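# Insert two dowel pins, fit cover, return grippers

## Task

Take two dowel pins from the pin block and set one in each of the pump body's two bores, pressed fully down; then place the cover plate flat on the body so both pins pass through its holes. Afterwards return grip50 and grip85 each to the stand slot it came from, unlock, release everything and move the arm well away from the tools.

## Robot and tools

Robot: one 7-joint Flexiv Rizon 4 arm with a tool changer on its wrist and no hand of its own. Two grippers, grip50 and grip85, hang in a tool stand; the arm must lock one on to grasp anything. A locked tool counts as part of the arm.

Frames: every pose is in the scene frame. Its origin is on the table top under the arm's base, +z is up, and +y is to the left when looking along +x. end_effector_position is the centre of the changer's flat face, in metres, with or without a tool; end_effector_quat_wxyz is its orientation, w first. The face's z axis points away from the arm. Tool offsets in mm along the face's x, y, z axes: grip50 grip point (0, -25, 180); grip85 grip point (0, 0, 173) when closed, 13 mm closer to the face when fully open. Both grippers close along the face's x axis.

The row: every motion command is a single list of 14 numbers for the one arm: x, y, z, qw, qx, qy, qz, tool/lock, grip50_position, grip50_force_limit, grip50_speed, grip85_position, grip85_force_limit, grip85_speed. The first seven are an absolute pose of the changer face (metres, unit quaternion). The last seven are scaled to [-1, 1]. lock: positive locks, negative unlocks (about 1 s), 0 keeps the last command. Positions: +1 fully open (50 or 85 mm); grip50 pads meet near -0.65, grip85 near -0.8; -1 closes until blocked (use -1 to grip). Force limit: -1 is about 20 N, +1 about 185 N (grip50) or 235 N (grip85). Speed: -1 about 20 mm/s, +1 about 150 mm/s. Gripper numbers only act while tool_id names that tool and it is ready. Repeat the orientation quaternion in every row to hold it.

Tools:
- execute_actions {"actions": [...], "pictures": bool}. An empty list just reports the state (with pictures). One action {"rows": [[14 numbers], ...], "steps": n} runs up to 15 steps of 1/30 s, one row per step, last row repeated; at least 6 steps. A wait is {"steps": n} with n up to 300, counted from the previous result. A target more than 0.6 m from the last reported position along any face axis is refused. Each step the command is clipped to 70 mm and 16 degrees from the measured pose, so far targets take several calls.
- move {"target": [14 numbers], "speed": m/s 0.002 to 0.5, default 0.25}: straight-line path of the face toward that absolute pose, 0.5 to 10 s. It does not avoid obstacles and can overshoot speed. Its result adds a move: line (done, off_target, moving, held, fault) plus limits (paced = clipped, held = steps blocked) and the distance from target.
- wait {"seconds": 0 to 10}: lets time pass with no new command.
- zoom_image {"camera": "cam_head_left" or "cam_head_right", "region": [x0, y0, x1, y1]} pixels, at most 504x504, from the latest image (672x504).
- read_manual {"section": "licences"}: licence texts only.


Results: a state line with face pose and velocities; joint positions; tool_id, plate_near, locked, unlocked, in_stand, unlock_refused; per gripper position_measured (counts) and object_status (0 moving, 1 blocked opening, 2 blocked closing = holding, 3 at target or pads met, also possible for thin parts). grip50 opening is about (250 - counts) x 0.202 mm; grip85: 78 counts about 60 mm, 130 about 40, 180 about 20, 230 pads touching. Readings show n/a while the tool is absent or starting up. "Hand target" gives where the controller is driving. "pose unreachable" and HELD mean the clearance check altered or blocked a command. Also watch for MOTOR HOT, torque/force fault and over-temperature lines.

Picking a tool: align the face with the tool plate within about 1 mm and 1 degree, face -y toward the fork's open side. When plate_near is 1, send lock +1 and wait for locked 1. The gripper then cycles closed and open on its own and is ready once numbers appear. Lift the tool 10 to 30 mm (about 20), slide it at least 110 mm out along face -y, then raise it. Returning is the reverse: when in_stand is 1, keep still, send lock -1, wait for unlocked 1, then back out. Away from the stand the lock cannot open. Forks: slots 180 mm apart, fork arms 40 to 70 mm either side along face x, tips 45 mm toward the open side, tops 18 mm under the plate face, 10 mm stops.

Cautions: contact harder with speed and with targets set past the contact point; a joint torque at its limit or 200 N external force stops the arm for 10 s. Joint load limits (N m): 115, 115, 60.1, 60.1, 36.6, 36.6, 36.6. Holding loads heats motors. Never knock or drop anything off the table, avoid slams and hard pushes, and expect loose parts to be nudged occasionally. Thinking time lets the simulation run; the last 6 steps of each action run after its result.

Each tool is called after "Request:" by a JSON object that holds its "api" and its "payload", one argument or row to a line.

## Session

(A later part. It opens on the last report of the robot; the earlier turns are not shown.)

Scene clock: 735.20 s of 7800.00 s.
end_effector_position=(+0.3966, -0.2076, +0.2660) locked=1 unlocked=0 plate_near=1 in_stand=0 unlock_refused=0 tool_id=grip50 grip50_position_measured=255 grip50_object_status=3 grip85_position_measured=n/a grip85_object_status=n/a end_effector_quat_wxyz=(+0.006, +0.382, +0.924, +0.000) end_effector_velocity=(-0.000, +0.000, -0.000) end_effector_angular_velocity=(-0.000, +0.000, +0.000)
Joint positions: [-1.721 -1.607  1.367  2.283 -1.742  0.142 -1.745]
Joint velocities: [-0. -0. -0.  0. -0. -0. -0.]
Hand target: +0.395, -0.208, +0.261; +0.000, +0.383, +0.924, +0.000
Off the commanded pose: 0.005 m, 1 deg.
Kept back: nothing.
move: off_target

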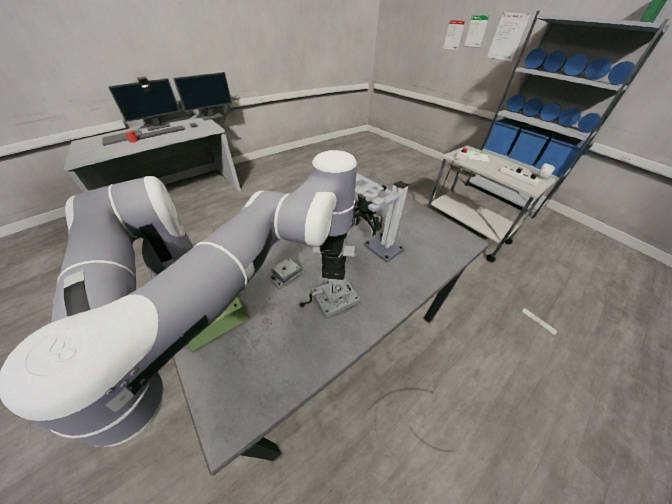

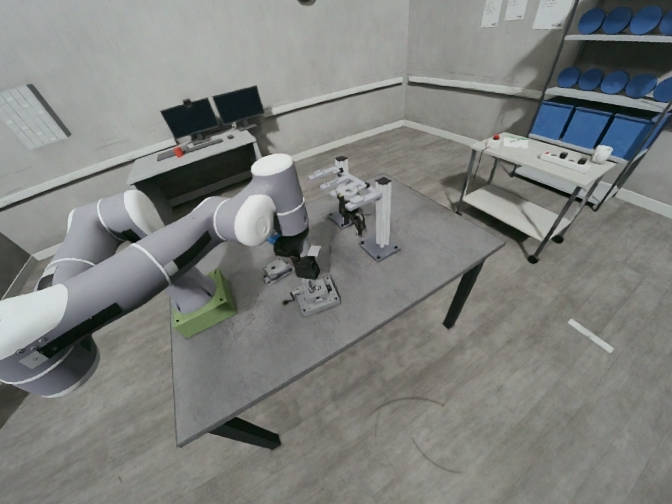

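Both pins are at the same height. Returning grip50.

Request:
{"api": "move", "payload": {
  "target": [0.395,-0.2075,0.33,0,0.3827,0.9239,0,0,1,0,0,0,0,0],
  "speed": 0.08
}}

Request:
{"api": "move", "payload": {
  "target": [0.515,0.0864,0.325,0,0.6945,0.7195,0,0,1,0,0,0,0,0],
  "speed": 0.2
}}

Request:
{"api": "move", "payload": {
  "target": [0.645,0.091,0.325,0,0.6945,0.7195,0,0,1,0,0,0,0,0],
  "speed": 0.04
}}

Request:
{"api": "move", "payload": {
  "target": [0.645,0.091,0.3035,0,0.6945,0.7195,0,0,1,0,0,0,0,0],
  "speed": 0.008
}}

Scene clock: 736.53 s of 7800.00 s.
end_effector_position=(+0.3949, -0.2072, +0.3301) locked=1 unlocked=0 plate_near=1 in_stand=0 unlock_refused=0 tool_id=grip50 grip50_position_measured=3 grip50_object_status=3 grip85_position_measured=n/a grip85_object_status=n/a end_effector_quat_wxyz=(+0.000, +0.383, +0.924, -0.000) end_effector_velocity=(+0.000, -0.000, +0.000) end_effector_angular_velocity=(-0.000, -0.001, +0.001)
Joint positions: [-1.713 -1.528  1.529  2.278 -1.565  0.066 -1.758]
Joint velocities: [ 0.     0.     0.     0.    -0.     0.    -0.001]
Hand target: +0.395, -0.207, +0.330; +0.000, +0.383, +0.924, -0.000
Off the commanded pose: 0.000 m, 0 deg.
Kept back: nothing.
move: done

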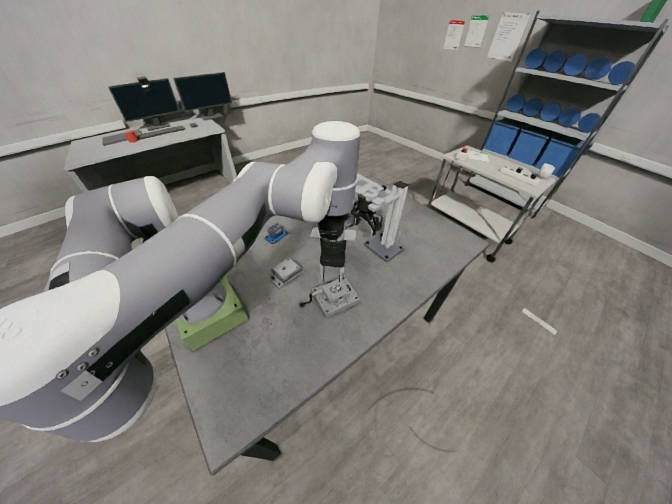

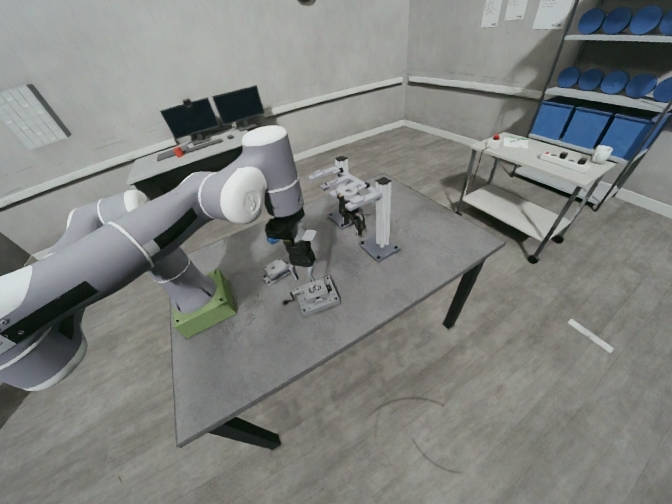

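Scene clock: 738.77 s of 7800.00 s.
end_effector_position=(+0.5154, +0.0866, +0.3254) locked=1 unlocked=0 plate_near=1 in_stand=0 unlock_refused=0 tool_id=grip50 grip50_position_measured=3 grip50_object_status=3 grip85_position_measured=n/a grip85_object_status=n/a end_effector_quat_wxyz=(-0.001, +0.694, +0.719, +0.001) end_effector_velocity=(+0.000, -0.000, +0.000) end_effector_angular_velocity=(-0.000, -0.001, -0.000)
Joint positions: [-0.919 -1.458  1.474  2.077 -1.521  0.147 -0.422]
Joint velocities: [-0.001  0.     0.     0.    -0.001  0.    -0.   ]
Hand target: +0.515, +0.086, +0.325; -0.001, +0.694, +0.720, +0.001
Off the commanded pose: 0.001 m, 0 deg.
Kept back: nothing.
move: done

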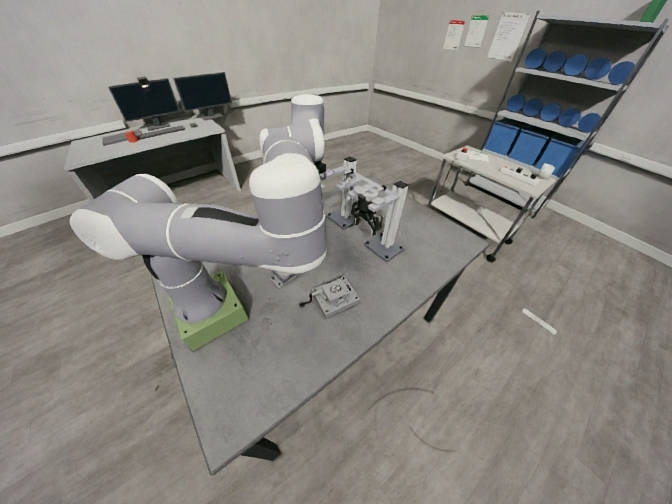

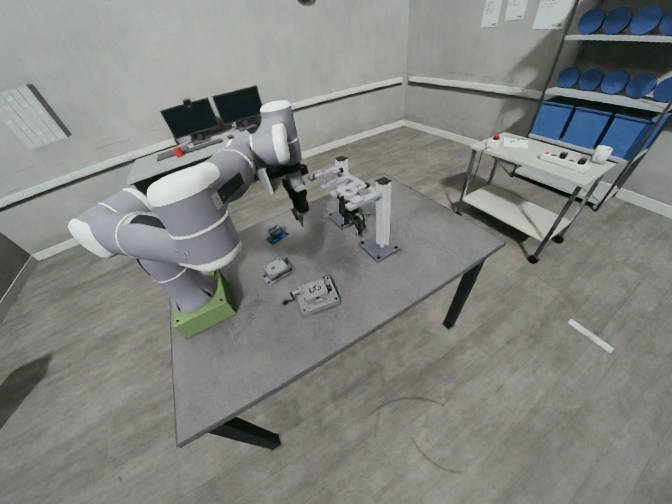

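Scene clock: 742.27 s of 7800.00 s.
end_effector_position=(+0.6452, +0.0909, +0.3258) locked=1 unlocked=0 plate_near=1 in_stand=0 unlock_refused=0 tool_id=grip50 grip50_position_measured=3 grip50_object_status=3 grip85_position_measured=n/a grip85_object_status=n/a end_effector_quat_wxyz=(-0.000, +0.695, +0.719, +0.001) end_effector_velocity=(+0.000, -0.000, -0.000) end_effector_angular_velocity=(-0.000, -0.000, -0.001)
Joint positions: [-0.693 -1.475  1.462  1.695 -1.491  0.126 -0.579]
Joint velocities: [-0.  0. -0. -0. -0. -0.  0.]
Hand target: +0.645, +0.091, +0.326; -0.000, +0.695, +0.719, +0.000
Off the commanded pose: 0.001 m, 0 deg.
Kept back: nothing.
move: done

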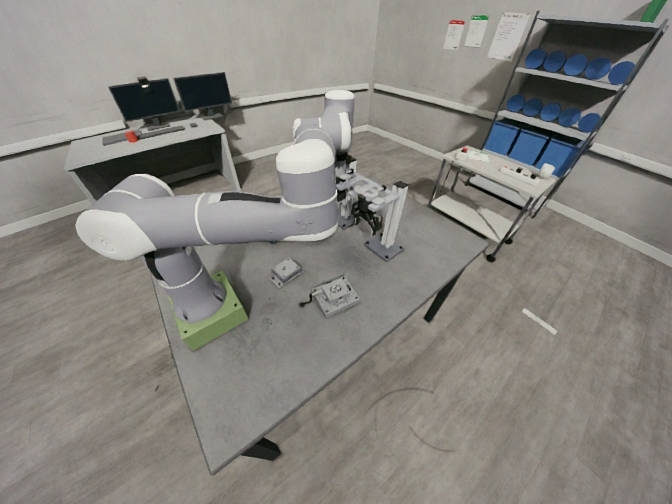

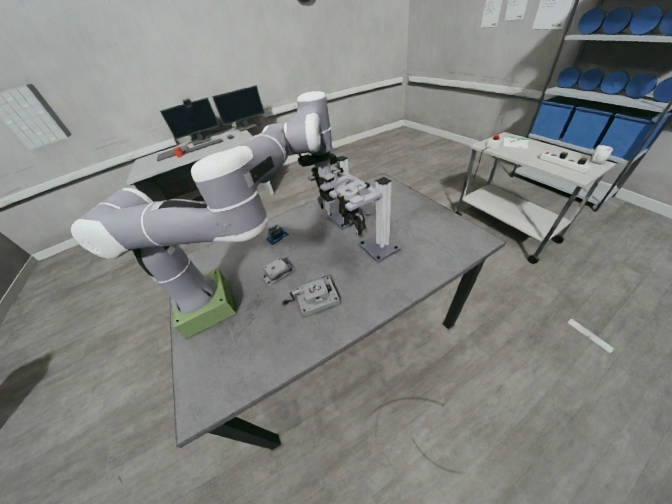

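Scene clock: 745.27 s of 7800.00 s.
end_effector_position=(+0.6453, +0.0911, +0.3044) locked=1 unlocked=0 plate_near=1 in_stand=1 unlock_refused=0 tool_id=grip50 grip50_position_measured=3 grip50_object_status=3 grip85_position_measured=n/a grip85_object_status=n/a end_effector_quat_wxyz=(+0.000, +0.694, +0.720, +0.001) end_effector_velocity=(+0.000, -0.000, +0.000) end_effector_angular_velocity=(-0.000, -0.000, +0.001)
Joint positions: [-0.694 -1.499  1.431  1.699 -1.519  0.154 -0.575]
Joint velocities: [ 0.     0.    -0.    -0.    -0.     0.    -0.001]
Hand target: +0.645, +0.091, +0.304; -0.000, +0.695, +0.719, +0.000
Off the commanded pose: 0.001 m, 0 deg.
Kept back: nothing.
move: done

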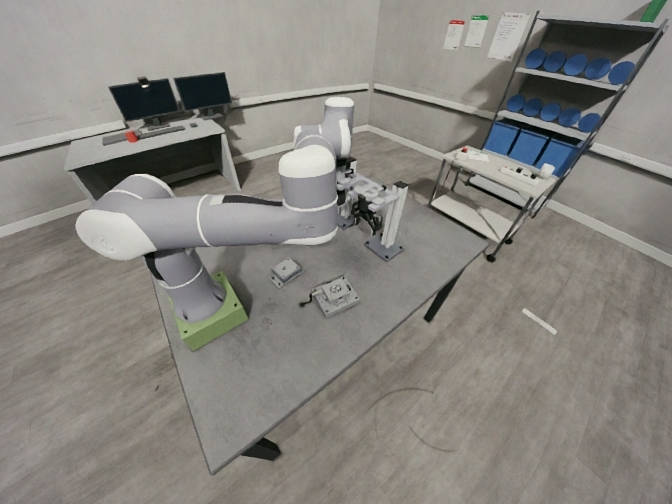

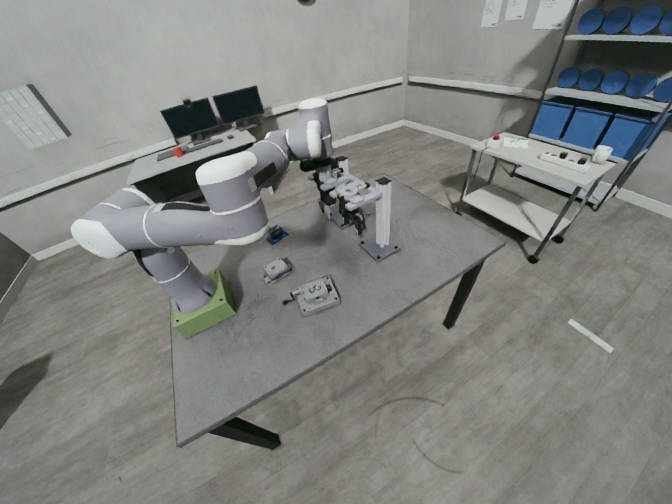

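Request:
{"api": "move", "payload": {
  "target": [0.6452,0.091,0.3042,0,0.6945,0.7195,0,-1,1,0,0,0,0,0],
  "speed": 0.002
}}

Request:
{"api": "wait", "payload": {
  "seconds": 1
}}

Request:
{"api": "move", "payload": {
  "target": [0.6452,0.091,0.34,0,0.6945,0.7195,0,0,1,0,0,1,0,0],
  "speed": 0.04
}}

Request:
{"api": "move", "payload": {
  "target": [0.6515,-0.0889,0.33,0,0.6945,0.7195,0,0,1,0,0,1,0,0],
  "speed": 0.12
}}

Request:
{"api": "move", "payload": {
  "target": [0.6515,-0.0889,0.3035,0,0.6945,0.7195,0,0,1,0,0,1,0,0],
  "speed": 0.006
}}

Request:
{"api": "zoom_image", "payload": {
  "camera": "cam_head_right",
  "region": [250,250,300,290]
}}

Request:
{"api": "zoom_image", "payload": {
  "camera": "cam_head_left",
  "region": [262,250,312,290]
}}

Scene clock: 747.73 s of 7800.00 s.
end_effector_position=(+0.6453, +0.0910, +0.3042) locked=0 unlocked=0 plate_near=1 in_stand=1 unlock_refused=0 tool_id=none grip50_position_measured=n/a grip50_object_status=n/a grip85_position_measured=n/a grip85_object_status=n/a end_effector_quat_wxyz=(+0.000, +0.694, +0.720, +0.000) end_effector_velocity=(-0.000, -0.000, +0.000) end_effector_angular_velocity=(+0.000, +0.000, -0.000)
Joint positions: [-0.693 -1.499  1.431  1.698 -1.519  0.154 -0.575]
Joint velocities: [-0.  0.  0. -0.  0. -0. -0.]
Hand target: +0.645, +0.091, +0.304; +0.000, +0.694, +0.719, +0.000
Off the commanded pose: 0.000 m, 0 deg.
Kept back: nothing.
move: done

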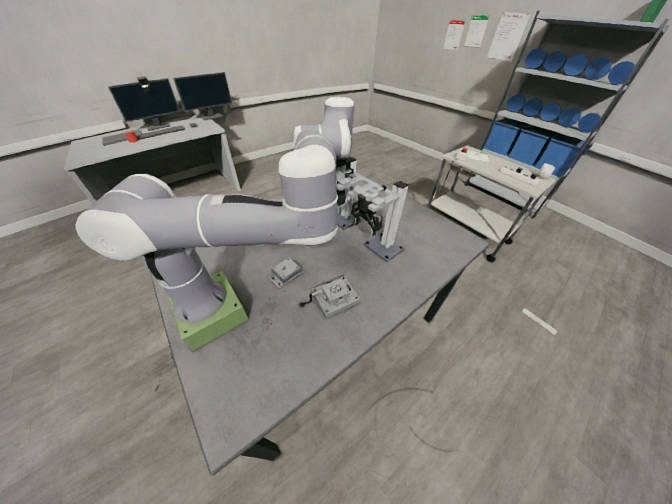

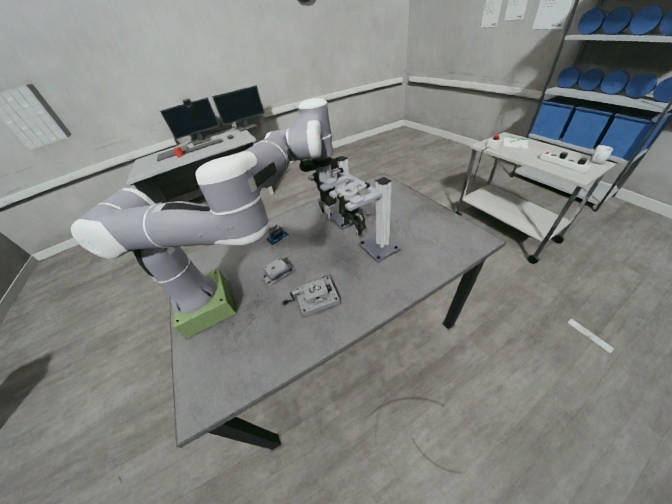

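Scene clock: 748.73 s of 7800.00 s.
end_effector_position=(+0.6453, +0.0910, +0.3042) locked=0 unlocked=1 plate_near=1 in_stand=1 unlock_refused=0 tool_id=none grip50_position_measured=n/a grip50_object_status=n/a grip85_position_measured=n/a grip85_object_status=n/a end_effector_quat_wxyz=(+0.000, +0.694, +0.720, +0.000) end_effector_velocity=(-0.000, +0.000, -0.000) end_effector_angular_velocity=(+0.000, +0.001, +0.000)
Joint positions: [-0.693 -1.499  1.431  1.698 -1.519  0.154 -0.575]
Joint velocities: [-0. -0.  0.  0.  0. -0.  0.]
Hand target: +0.645, +0.091, +0.304; +0.000, +0.694, +0.719, +0.000
Off the commanded pose: 0.000 m, 0 deg.
Kept back: nothing.
Steps of this call (steps 1 to 30: nothing new was sent). Readings (end_effector_position | what the end effector reports):
1: (+0.6453, +0.0910, +0.3042) | locked=0 unlocked=0 plate_near=1 in_stand=1 unlock_refused=0 tool_id=none grip50_position_measured=n/a grip50_object_status=n/a grip85_position_measured=n/a grip85_object_status=n/a
2: (+0.6453, +0.0910, +0.3042) | locked=0 unlocked=0 plate_near=1 in_stand=1 unlock_refused=0 tool_id=none grip50_position_measured=n/a grip50_object_status=n/a grip85_position_measured=n/a grip85_object_status=n/a
4: (+0.6453, +0.0910, +0.3042) | locked=0 unlocked=1 plate_near=1 in_stand=1 unlock_refused=0 tool_id=none grip50_position_measured=n/a grip50_object_status=n/a grip85_position_measured=n/a grip85_object_status=n/a
8: (+0.6453, +0.0910, +0.3042) | locked=0 unlocked=1 plate_near=1 in_stand=1 unlock_refused=0 tool_id=none grip50_position_measured=n/a grip50_object_status=n/a grip85_position_measured=n/a grip85_object_status=n/a
30: the state above

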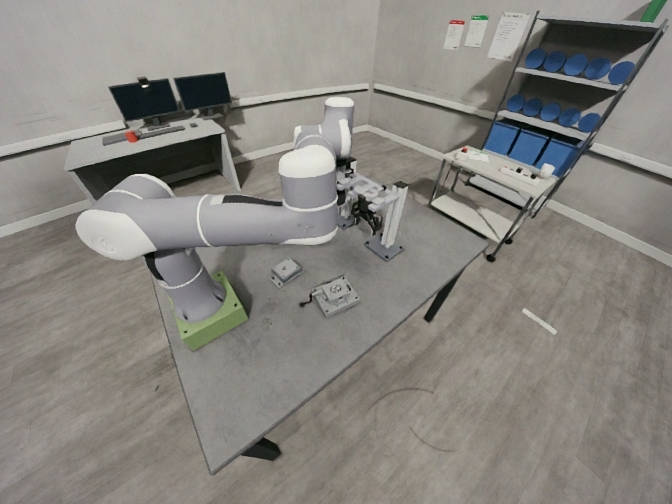

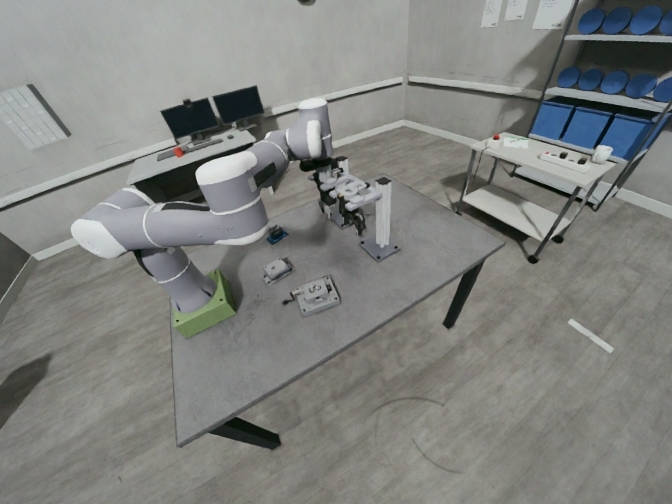

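Scene clock: 749.87 s of 7800.00 s.
end_effector_position=(+0.6451, +0.0911, +0.3401) locked=0 unlocked=1 plate_near=0 in_stand=0 unlock_refused=0 tool_id=none grip50_position_measured=n/a grip50_object_status=n/a grip85_position_measured=n/a grip85_object_status=n/a end_effector_quat_wxyz=(+0.000, +0.695, +0.719, +0.000) end_effector_velocity=(-0.000, -0.000, -0.000) end_effector_angular_velocity=(-0.001, -0.000, +0.001)
Joint positions: [-0.692 -1.457  1.481  1.69  -1.47   0.108 -0.583]
Joint velocities: [-0.     0.    -0.     0.    -0.001  0.    -0.   ]
Hand target: +0.645, +0.091, +0.340; +0.000, +0.694, +0.720, -0.000
Off the commanded pose: 0.000 m, 0 deg.
Kept back: nothing.
move: done

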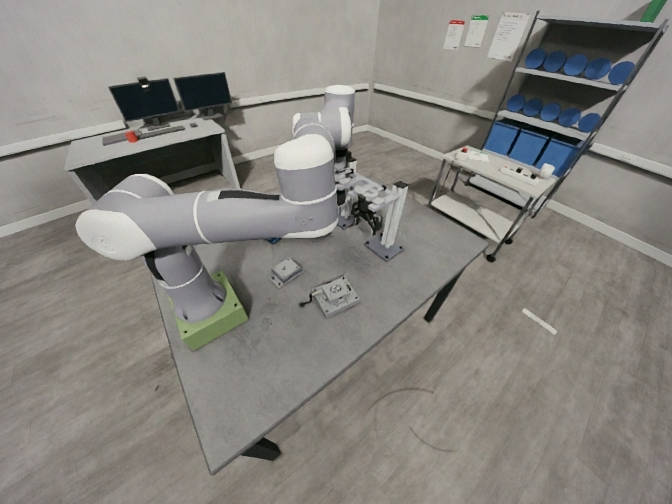

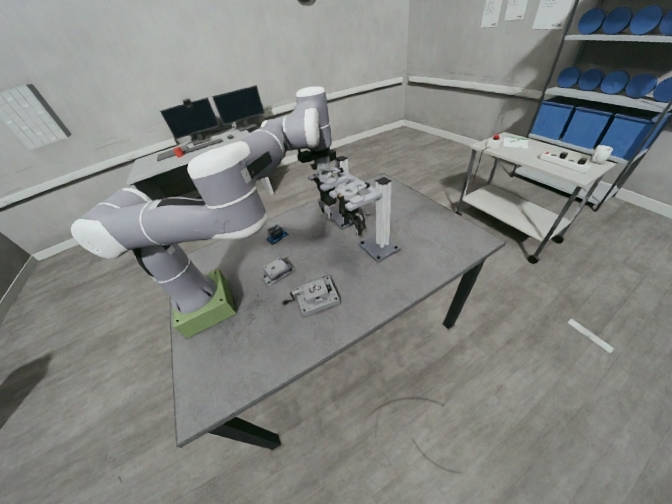

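Scene clock: 751.67 s of 7800.00 s.
end_effector_position=(+0.6514, -0.0891, +0.3301) locked=0 unlocked=1 plate_near=0 in_stand=0 unlock_refused=0 tool_id=none grip50_position_measured=n/a grip50_object_status=n/a grip85_position_measured=n/a grip85_object_status=n/a end_effector_quat_wxyz=(+0.000, +0.695, +0.719, -0.000) end_effector_velocity=(+0.000, +0.000, +0.000) end_effector_angular_velocity=(+0.000, +0.000, +0.001)
Joint positions: [-0.956 -1.481  1.475  1.673 -1.492  0.109 -0.863]
Joint velocities: [ 0.     0.     0.    -0.     0.     0.    -0.001]
Hand target: +0.651, -0.089, +0.330; +0.000, +0.695, +0.719, -0.000
Off the commanded pose: 0.000 m, 0 deg.
Kept back: nothing.
move: done

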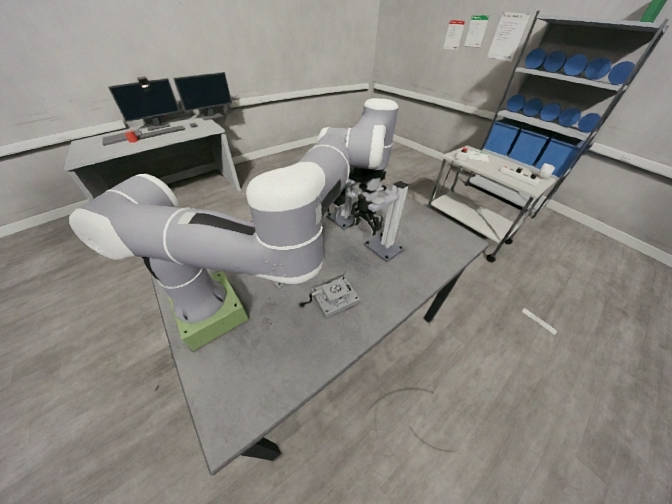

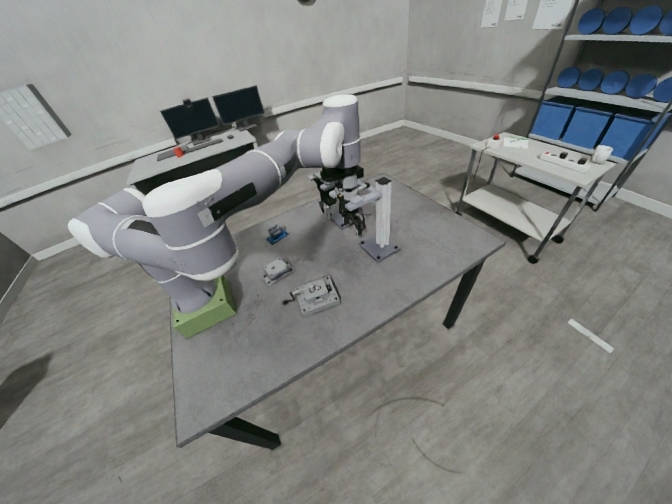

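Scene clock: 756.30 s of 7800.00 s.
end_effector_position=(+0.6518, -0.0892, +0.3042) locked=0 unlocked=1 plate_near=1 in_stand=1 unlock_refused=0 tool_id=none grip50_position_measured=n/a grip50_object_status=n/a grip85_position_measured=n/a grip85_object_status=n/a end_effector_quat_wxyz=(+0.000, +0.695, +0.719, +0.000) end_effector_velocity=(+0.000, -0.000, +0.000) end_effector_angular_velocity=(-0.000, -0.000, -0.000)
Joint positions: [-0.957 -1.51   1.438  1.677 -1.525  0.144 -0.858]
Joint velocities: [-0.  0.  0. -0. -0.  0. -0.]
Hand target: +0.652, -0.089, +0.304; -0.000, +0.695, +0.719, +0.000
Off the commanded pose: 0.001 m, 0 deg.
Kept back: nothing.
move: done

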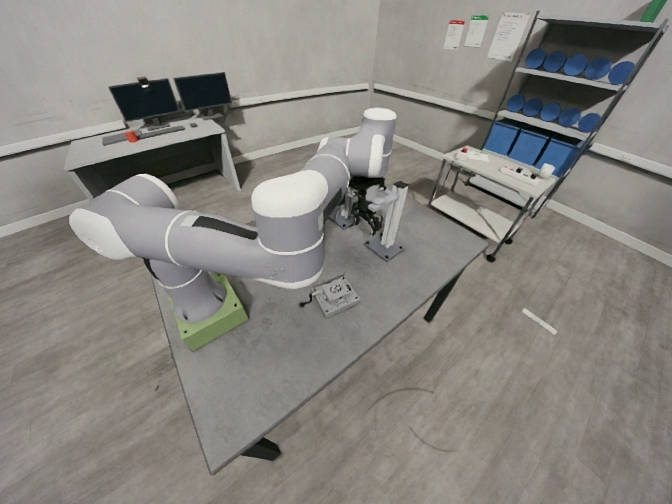

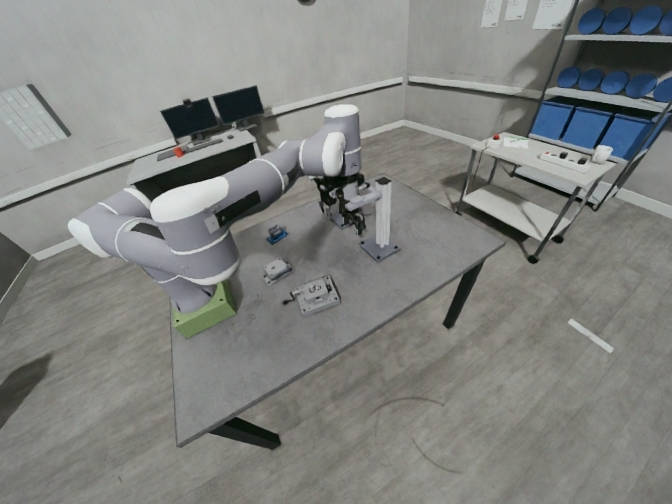

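Region (250, 250, 300, 290) of cam_head_right's 672x504 image, scaled by 10.080, with more detail than that image has; it fills the top 403 rows of this view, and the rest is white.

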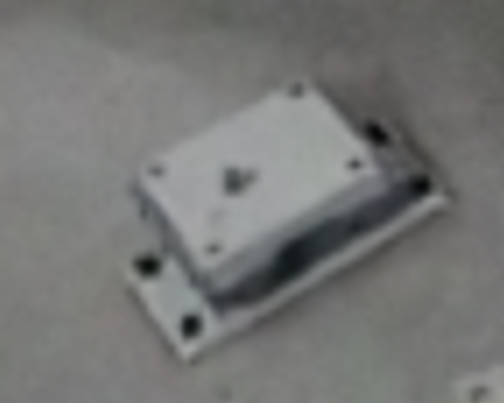

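Region (262, 250, 312, 290) of cam_head_left's 672x504 image, scaled by 10.080, with more detail than that image has; it fills the top 403 rows of this view, and the rest is white.

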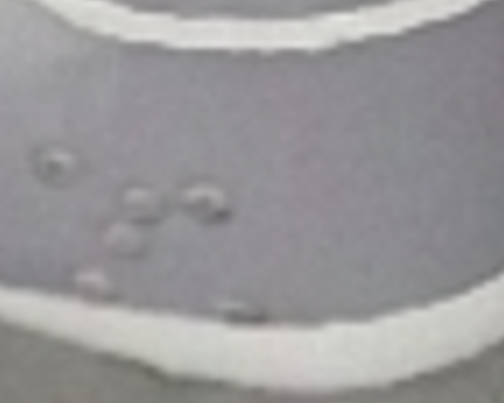

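Request:
{"api": "move", "payload": {
  "target": [0.6517,-0.0891,0.304,0,0.6945,0.7195,0,1,1,0,0,1,0,0],
  "speed": 0.002
}}

Request:
{"api": "wait", "payload": {
  "seconds": 1
}}

Request:
{"api": "move", "payload": {
  "target": [0.6517,-0.0891,0.325,0,0.6945,0.7195,0,0,1,0,0,1,0,0],
  "speed": 0.02
}}

Request:
{"api": "move", "payload": {
  "target": [0.5217,-0.0937,0.325,0,0.6945,0.7195,0,0,1,0,0,1,0,0],
  "speed": 0.06
}}

Request:
{"api": "move", "payload": {
  "target": [0.44,0.05,0.40,0,0.6945,0.7195,0,0,1,0,0,1,0,0],
  "speed": 0.15
}}

Request:
{"api": "zoom_image", "payload": {
  "camera": "cam_head_left",
  "region": [262,250,312,290]
}}

Request:
{"api": "zoom_image", "payload": {
  "camera": "cam_head_right",
  "region": [290,270,340,310]
}}

Scene clock: 757.70 s of 7800.00 s.
end_effector_position=(+0.6518, -0.0892, +0.3042) locked=0 unlocked=0 plate_near=1 in_stand=1 unlock_refused=0 tool_id=none grip50_position_measured=n/a grip50_object_status=n/a grip85_position_measured=n/a grip85_object_status=n/a end_effector_quat_wxyz=(+0.000, +0.695, +0.719, +0.000) end_effector_velocity=(-0.001, +0.001, -0.001) end_effector_angular_velocity=(+0.007, +0.005, -0.001)
Joint positions: [-0.957 -1.51   1.438  1.677 -1.525  0.144 -0.858]
Joint velocities: [ 0.    -0.001  0.001  0.     0.008  0.     0.001]
Hand target: +0.652, -0.089, +0.304; +0.000, +0.694, +0.719, -0.000
Off the commanded pose: 0.000 m, 0 deg.
Kept back: nothing.
move: done

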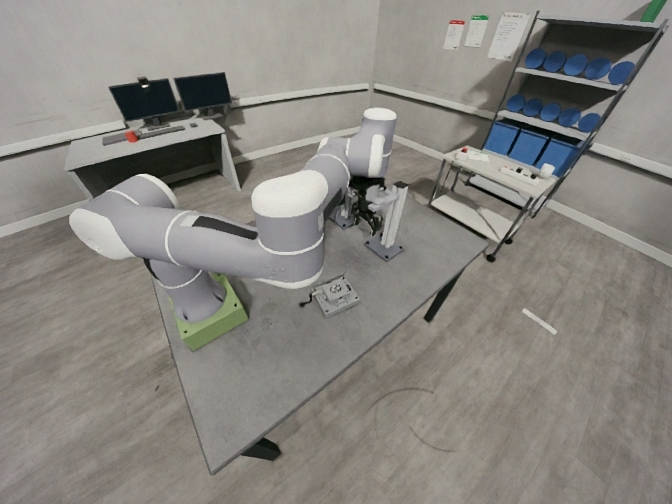

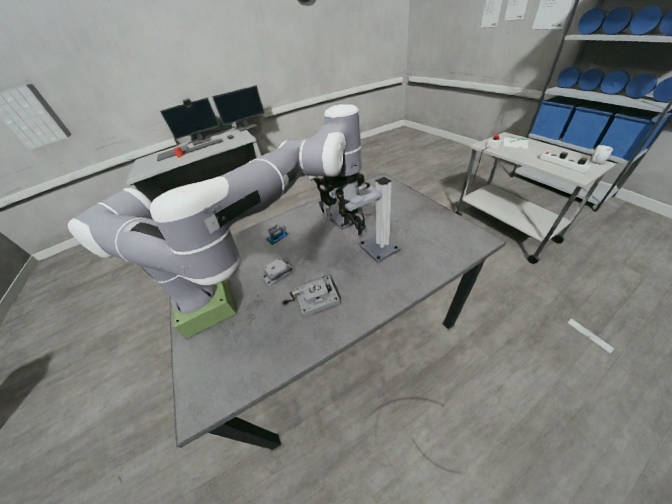

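Scene clock: 758.70 s of 7800.00 s.
end_effector_position=(+0.6518, -0.0892, +0.3045) locked=1 unlocked=0 plate_near=1 in_stand=1 unlock_refused=0 tool_id=grip85 grip50_position_measured=n/a grip50_object_status=n/a grip85_position_measured=n/a grip85_object_status=n/a end_effector_quat_wxyz=(+0.000, +0.695, +0.719, +0.000) end_effector_velocity=(-0.000, +0.000, -0.000) end_effector_angular_velocity=(-0.000, -0.000, -0.001)
Joint positions: [-0.957 -1.51   1.439  1.677 -1.524  0.144 -0.858]
Joint velocities: [ 0.    -0.     0.     0.    -0.    -0.     0.001]
Hand target: +0.652, -0.089, +0.304; +0.000, +0.694, +0.719, -0.000
Off the commanded pose: 0.000 m, 0 deg.
Kept back: nothing.
Steps of this call (steps 1 to 30: nothing new was sent). Readings (end_effector_position | what the end effector reports):
1: (+0.6518, -0.0892, +0.3042) | locked=0 unlocked=0 plate_near=1 in_stand=1 unlock_refused=0 tool_id=none grip50_position_measured=n/a grip50_object_status=n/a grip85_position_measured=n/a grip85_object_status=n/a
2: (+0.6518, -0.0892, +0.3042) | locked=0 unlocked=0 plate_near=1 in_stand=1 unlock_refused=0 tool_id=none grip50_position_measured=n/a grip50_object_status=n/a grip85_position_measured=n/a grip85_object_status=n/a
4: (+0.6518, -0.0892, +0.3045) | locked=1 unlocked=0 plate_near=1 in_stand=1 unlock_refused=0 tool_id=grip85 grip50_position_measured=n/a grip50_object_status=n/a grip85_position_measured=n/a grip85_object_status=n/a
8: (+0.6518, -0.0892, +0.3045) | locked=1 unlocked=0 plate_near=1 in_stand=1 unlock_refused=0 tool_id=grip85 grip50_position_measured=n/a grip50_object_status=n/a grip85_position_measured=n/a grip85_object_status=n/a
30: the state above

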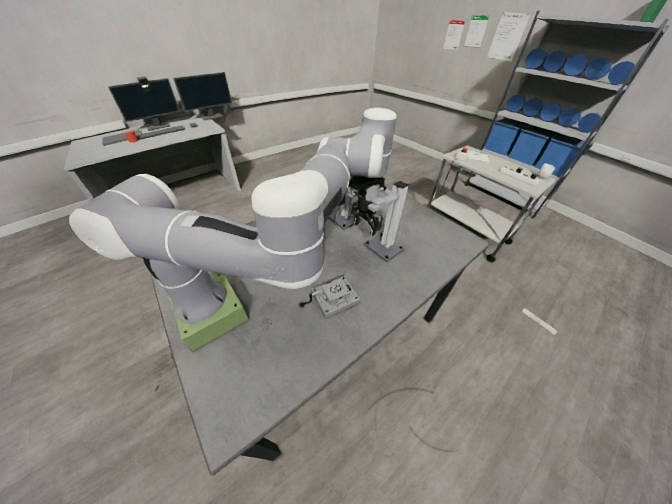

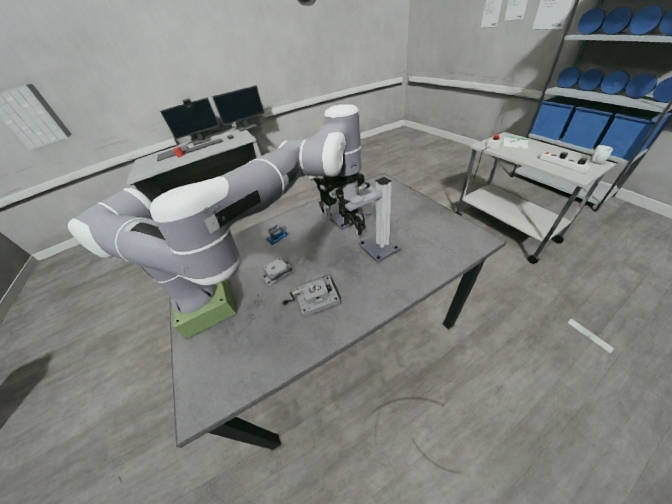

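Scene clock: 759.97 s of 7800.00 s.
end_effector_position=(+0.6517, -0.0890, +0.3251) locked=1 unlocked=0 plate_near=1 in_stand=0 unlock_refused=0 tool_id=grip85 grip50_position_measured=n/a grip50_object_status=n/a grip85_position_measured=n/a grip85_object_status=n/a end_effector_quat_wxyz=(+0.000, +0.695, +0.719, +0.000) end_effector_velocity=(+0.000, -0.000, -0.000) end_effector_angular_velocity=(+0.000, -0.000, -0.001)
Joint positions: [-0.956 -1.486  1.467  1.673 -1.497  0.117 -0.862]
Joint velocities: [ 0.     0.    -0.    -0.     0.     0.     0.001]
Hand target: +0.652, -0.089, +0.325; +0.000, +0.694, +0.720, -0.000
Off the commanded pose: 0.000 m, 0 deg.
Kept back: nothing.
move: done

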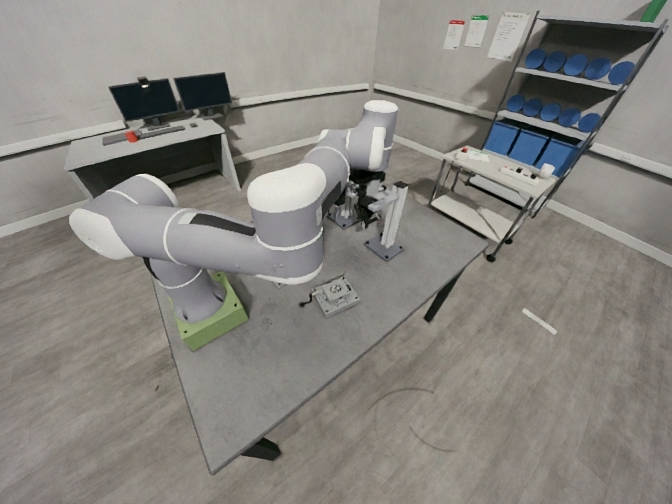

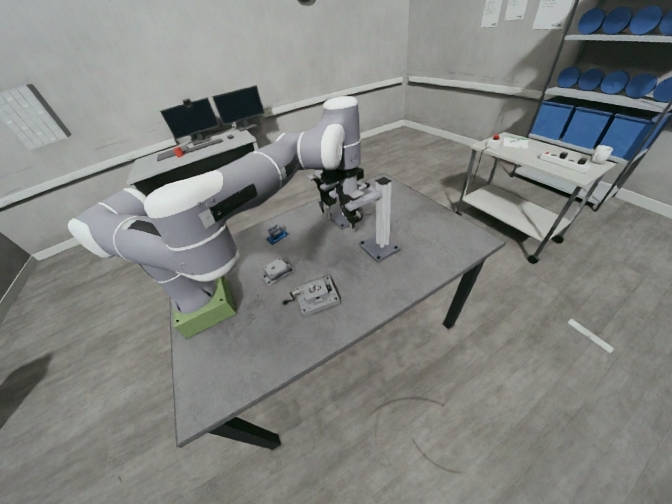

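Scene clock: 762.40 s of 7800.00 s.
end_effector_position=(+0.5215, -0.0936, +0.3243) locked=1 unlocked=0 plate_near=1 in_stand=0 unlock_refused=0 tool_id=grip85 grip50_position_measured=n/a grip50_object_status=n/a grip85_position_measured=3 grip85_object_status=3 end_effector_quat_wxyz=(+0.000, +0.694, +0.720, -0.001) end_effector_velocity=(-0.000, +0.000, +0.000) end_effector_angular_velocity=(+0.000, -0.000, +0.001)
Joint positions: [-1.247 -1.471  1.478  2.055 -1.526  0.133 -0.772]
Joint velocities: [ 0.     0.     0.     0.     0.     0.    -0.001]
Hand target: +0.522, -0.094, +0.324; +0.000, +0.694, +0.720, -0.001
Off the commanded pose: 0.001 m, 0 deg.
Kept back: nothing.
move: done

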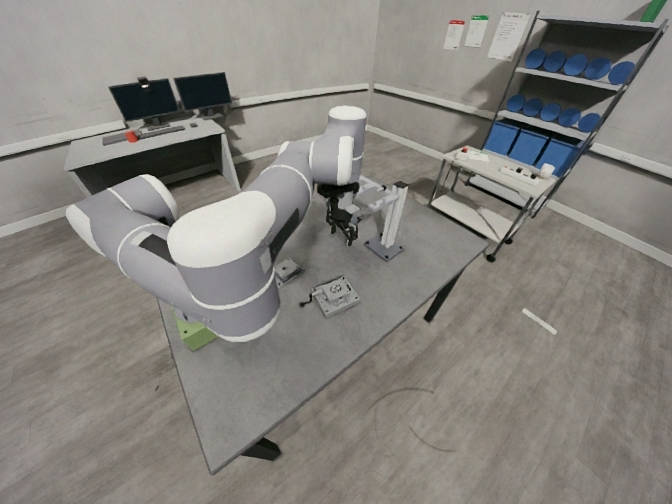

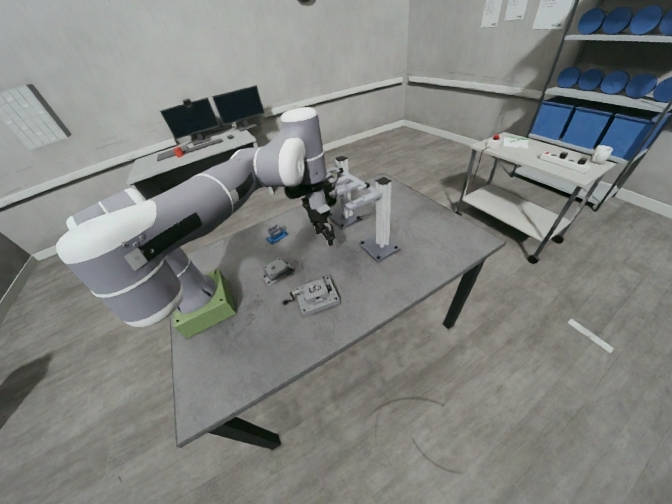

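Scene clock: 763.93 s of 7800.00 s.
end_effector_position=(+0.4398, +0.0504, +0.3996) locked=1 unlocked=0 plate_near=1 in_stand=0 unlock_refused=0 tool_id=grip85 grip50_position_measured=n/a grip50_object_status=n/a grip85_position_measured=3 grip85_object_status=3 end_effector_quat_wxyz=(-0.000, +0.694, +0.720, +0.000) end_effector_velocity=(+0.000, -0.000, +0.000) end_effector_angular_velocity=(+0.000, -0.000, -0.001)
Joint positions: [-1.131 -1.346  1.657  2.25  -1.345  0.08  -0.452]
Joint velocities: [-0. -0. -0. -0. -0.  0.  0.]
Hand target: +0.440, +0.050, +0.400; -0.000, +0.694, +0.720, -0.000
Off the commanded pose: 0.001 m, 0 deg.
Kept back: nothing.
move: done

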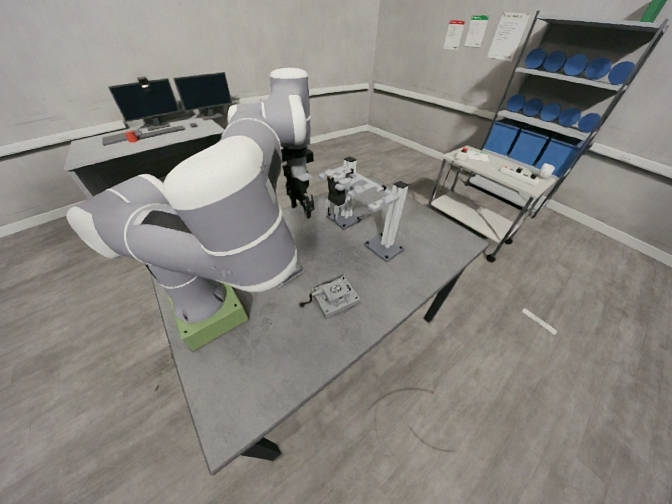

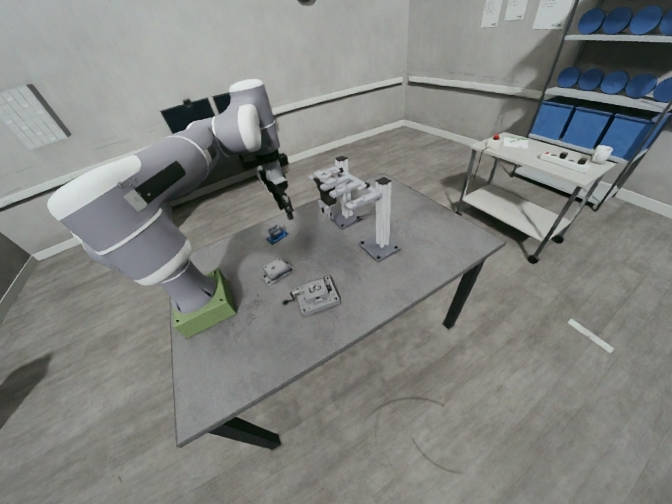

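Region (262, 250, 312, 290) of cam_head_left's 672x504 image, scaled by 10.080, with more detail than that image has; it fills the top 403 rows of this view, and the rest is white.

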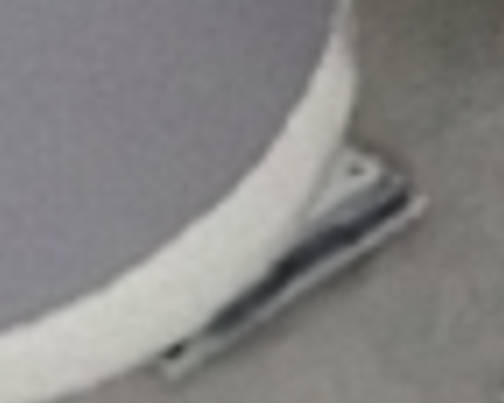

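Region (290, 270, 340, 310) of cam_head_right's 672x504 image, scaled by 10.080, with more detail than that image has; it fills the top 403 rows of this view, and the rest is white.

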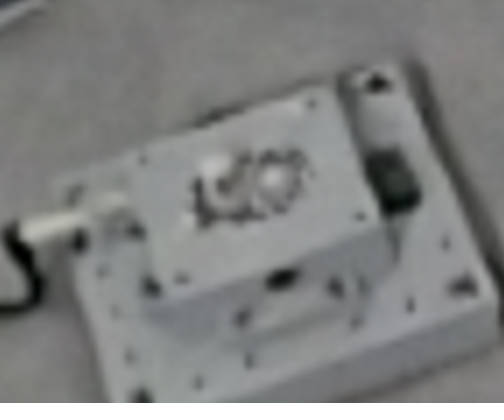

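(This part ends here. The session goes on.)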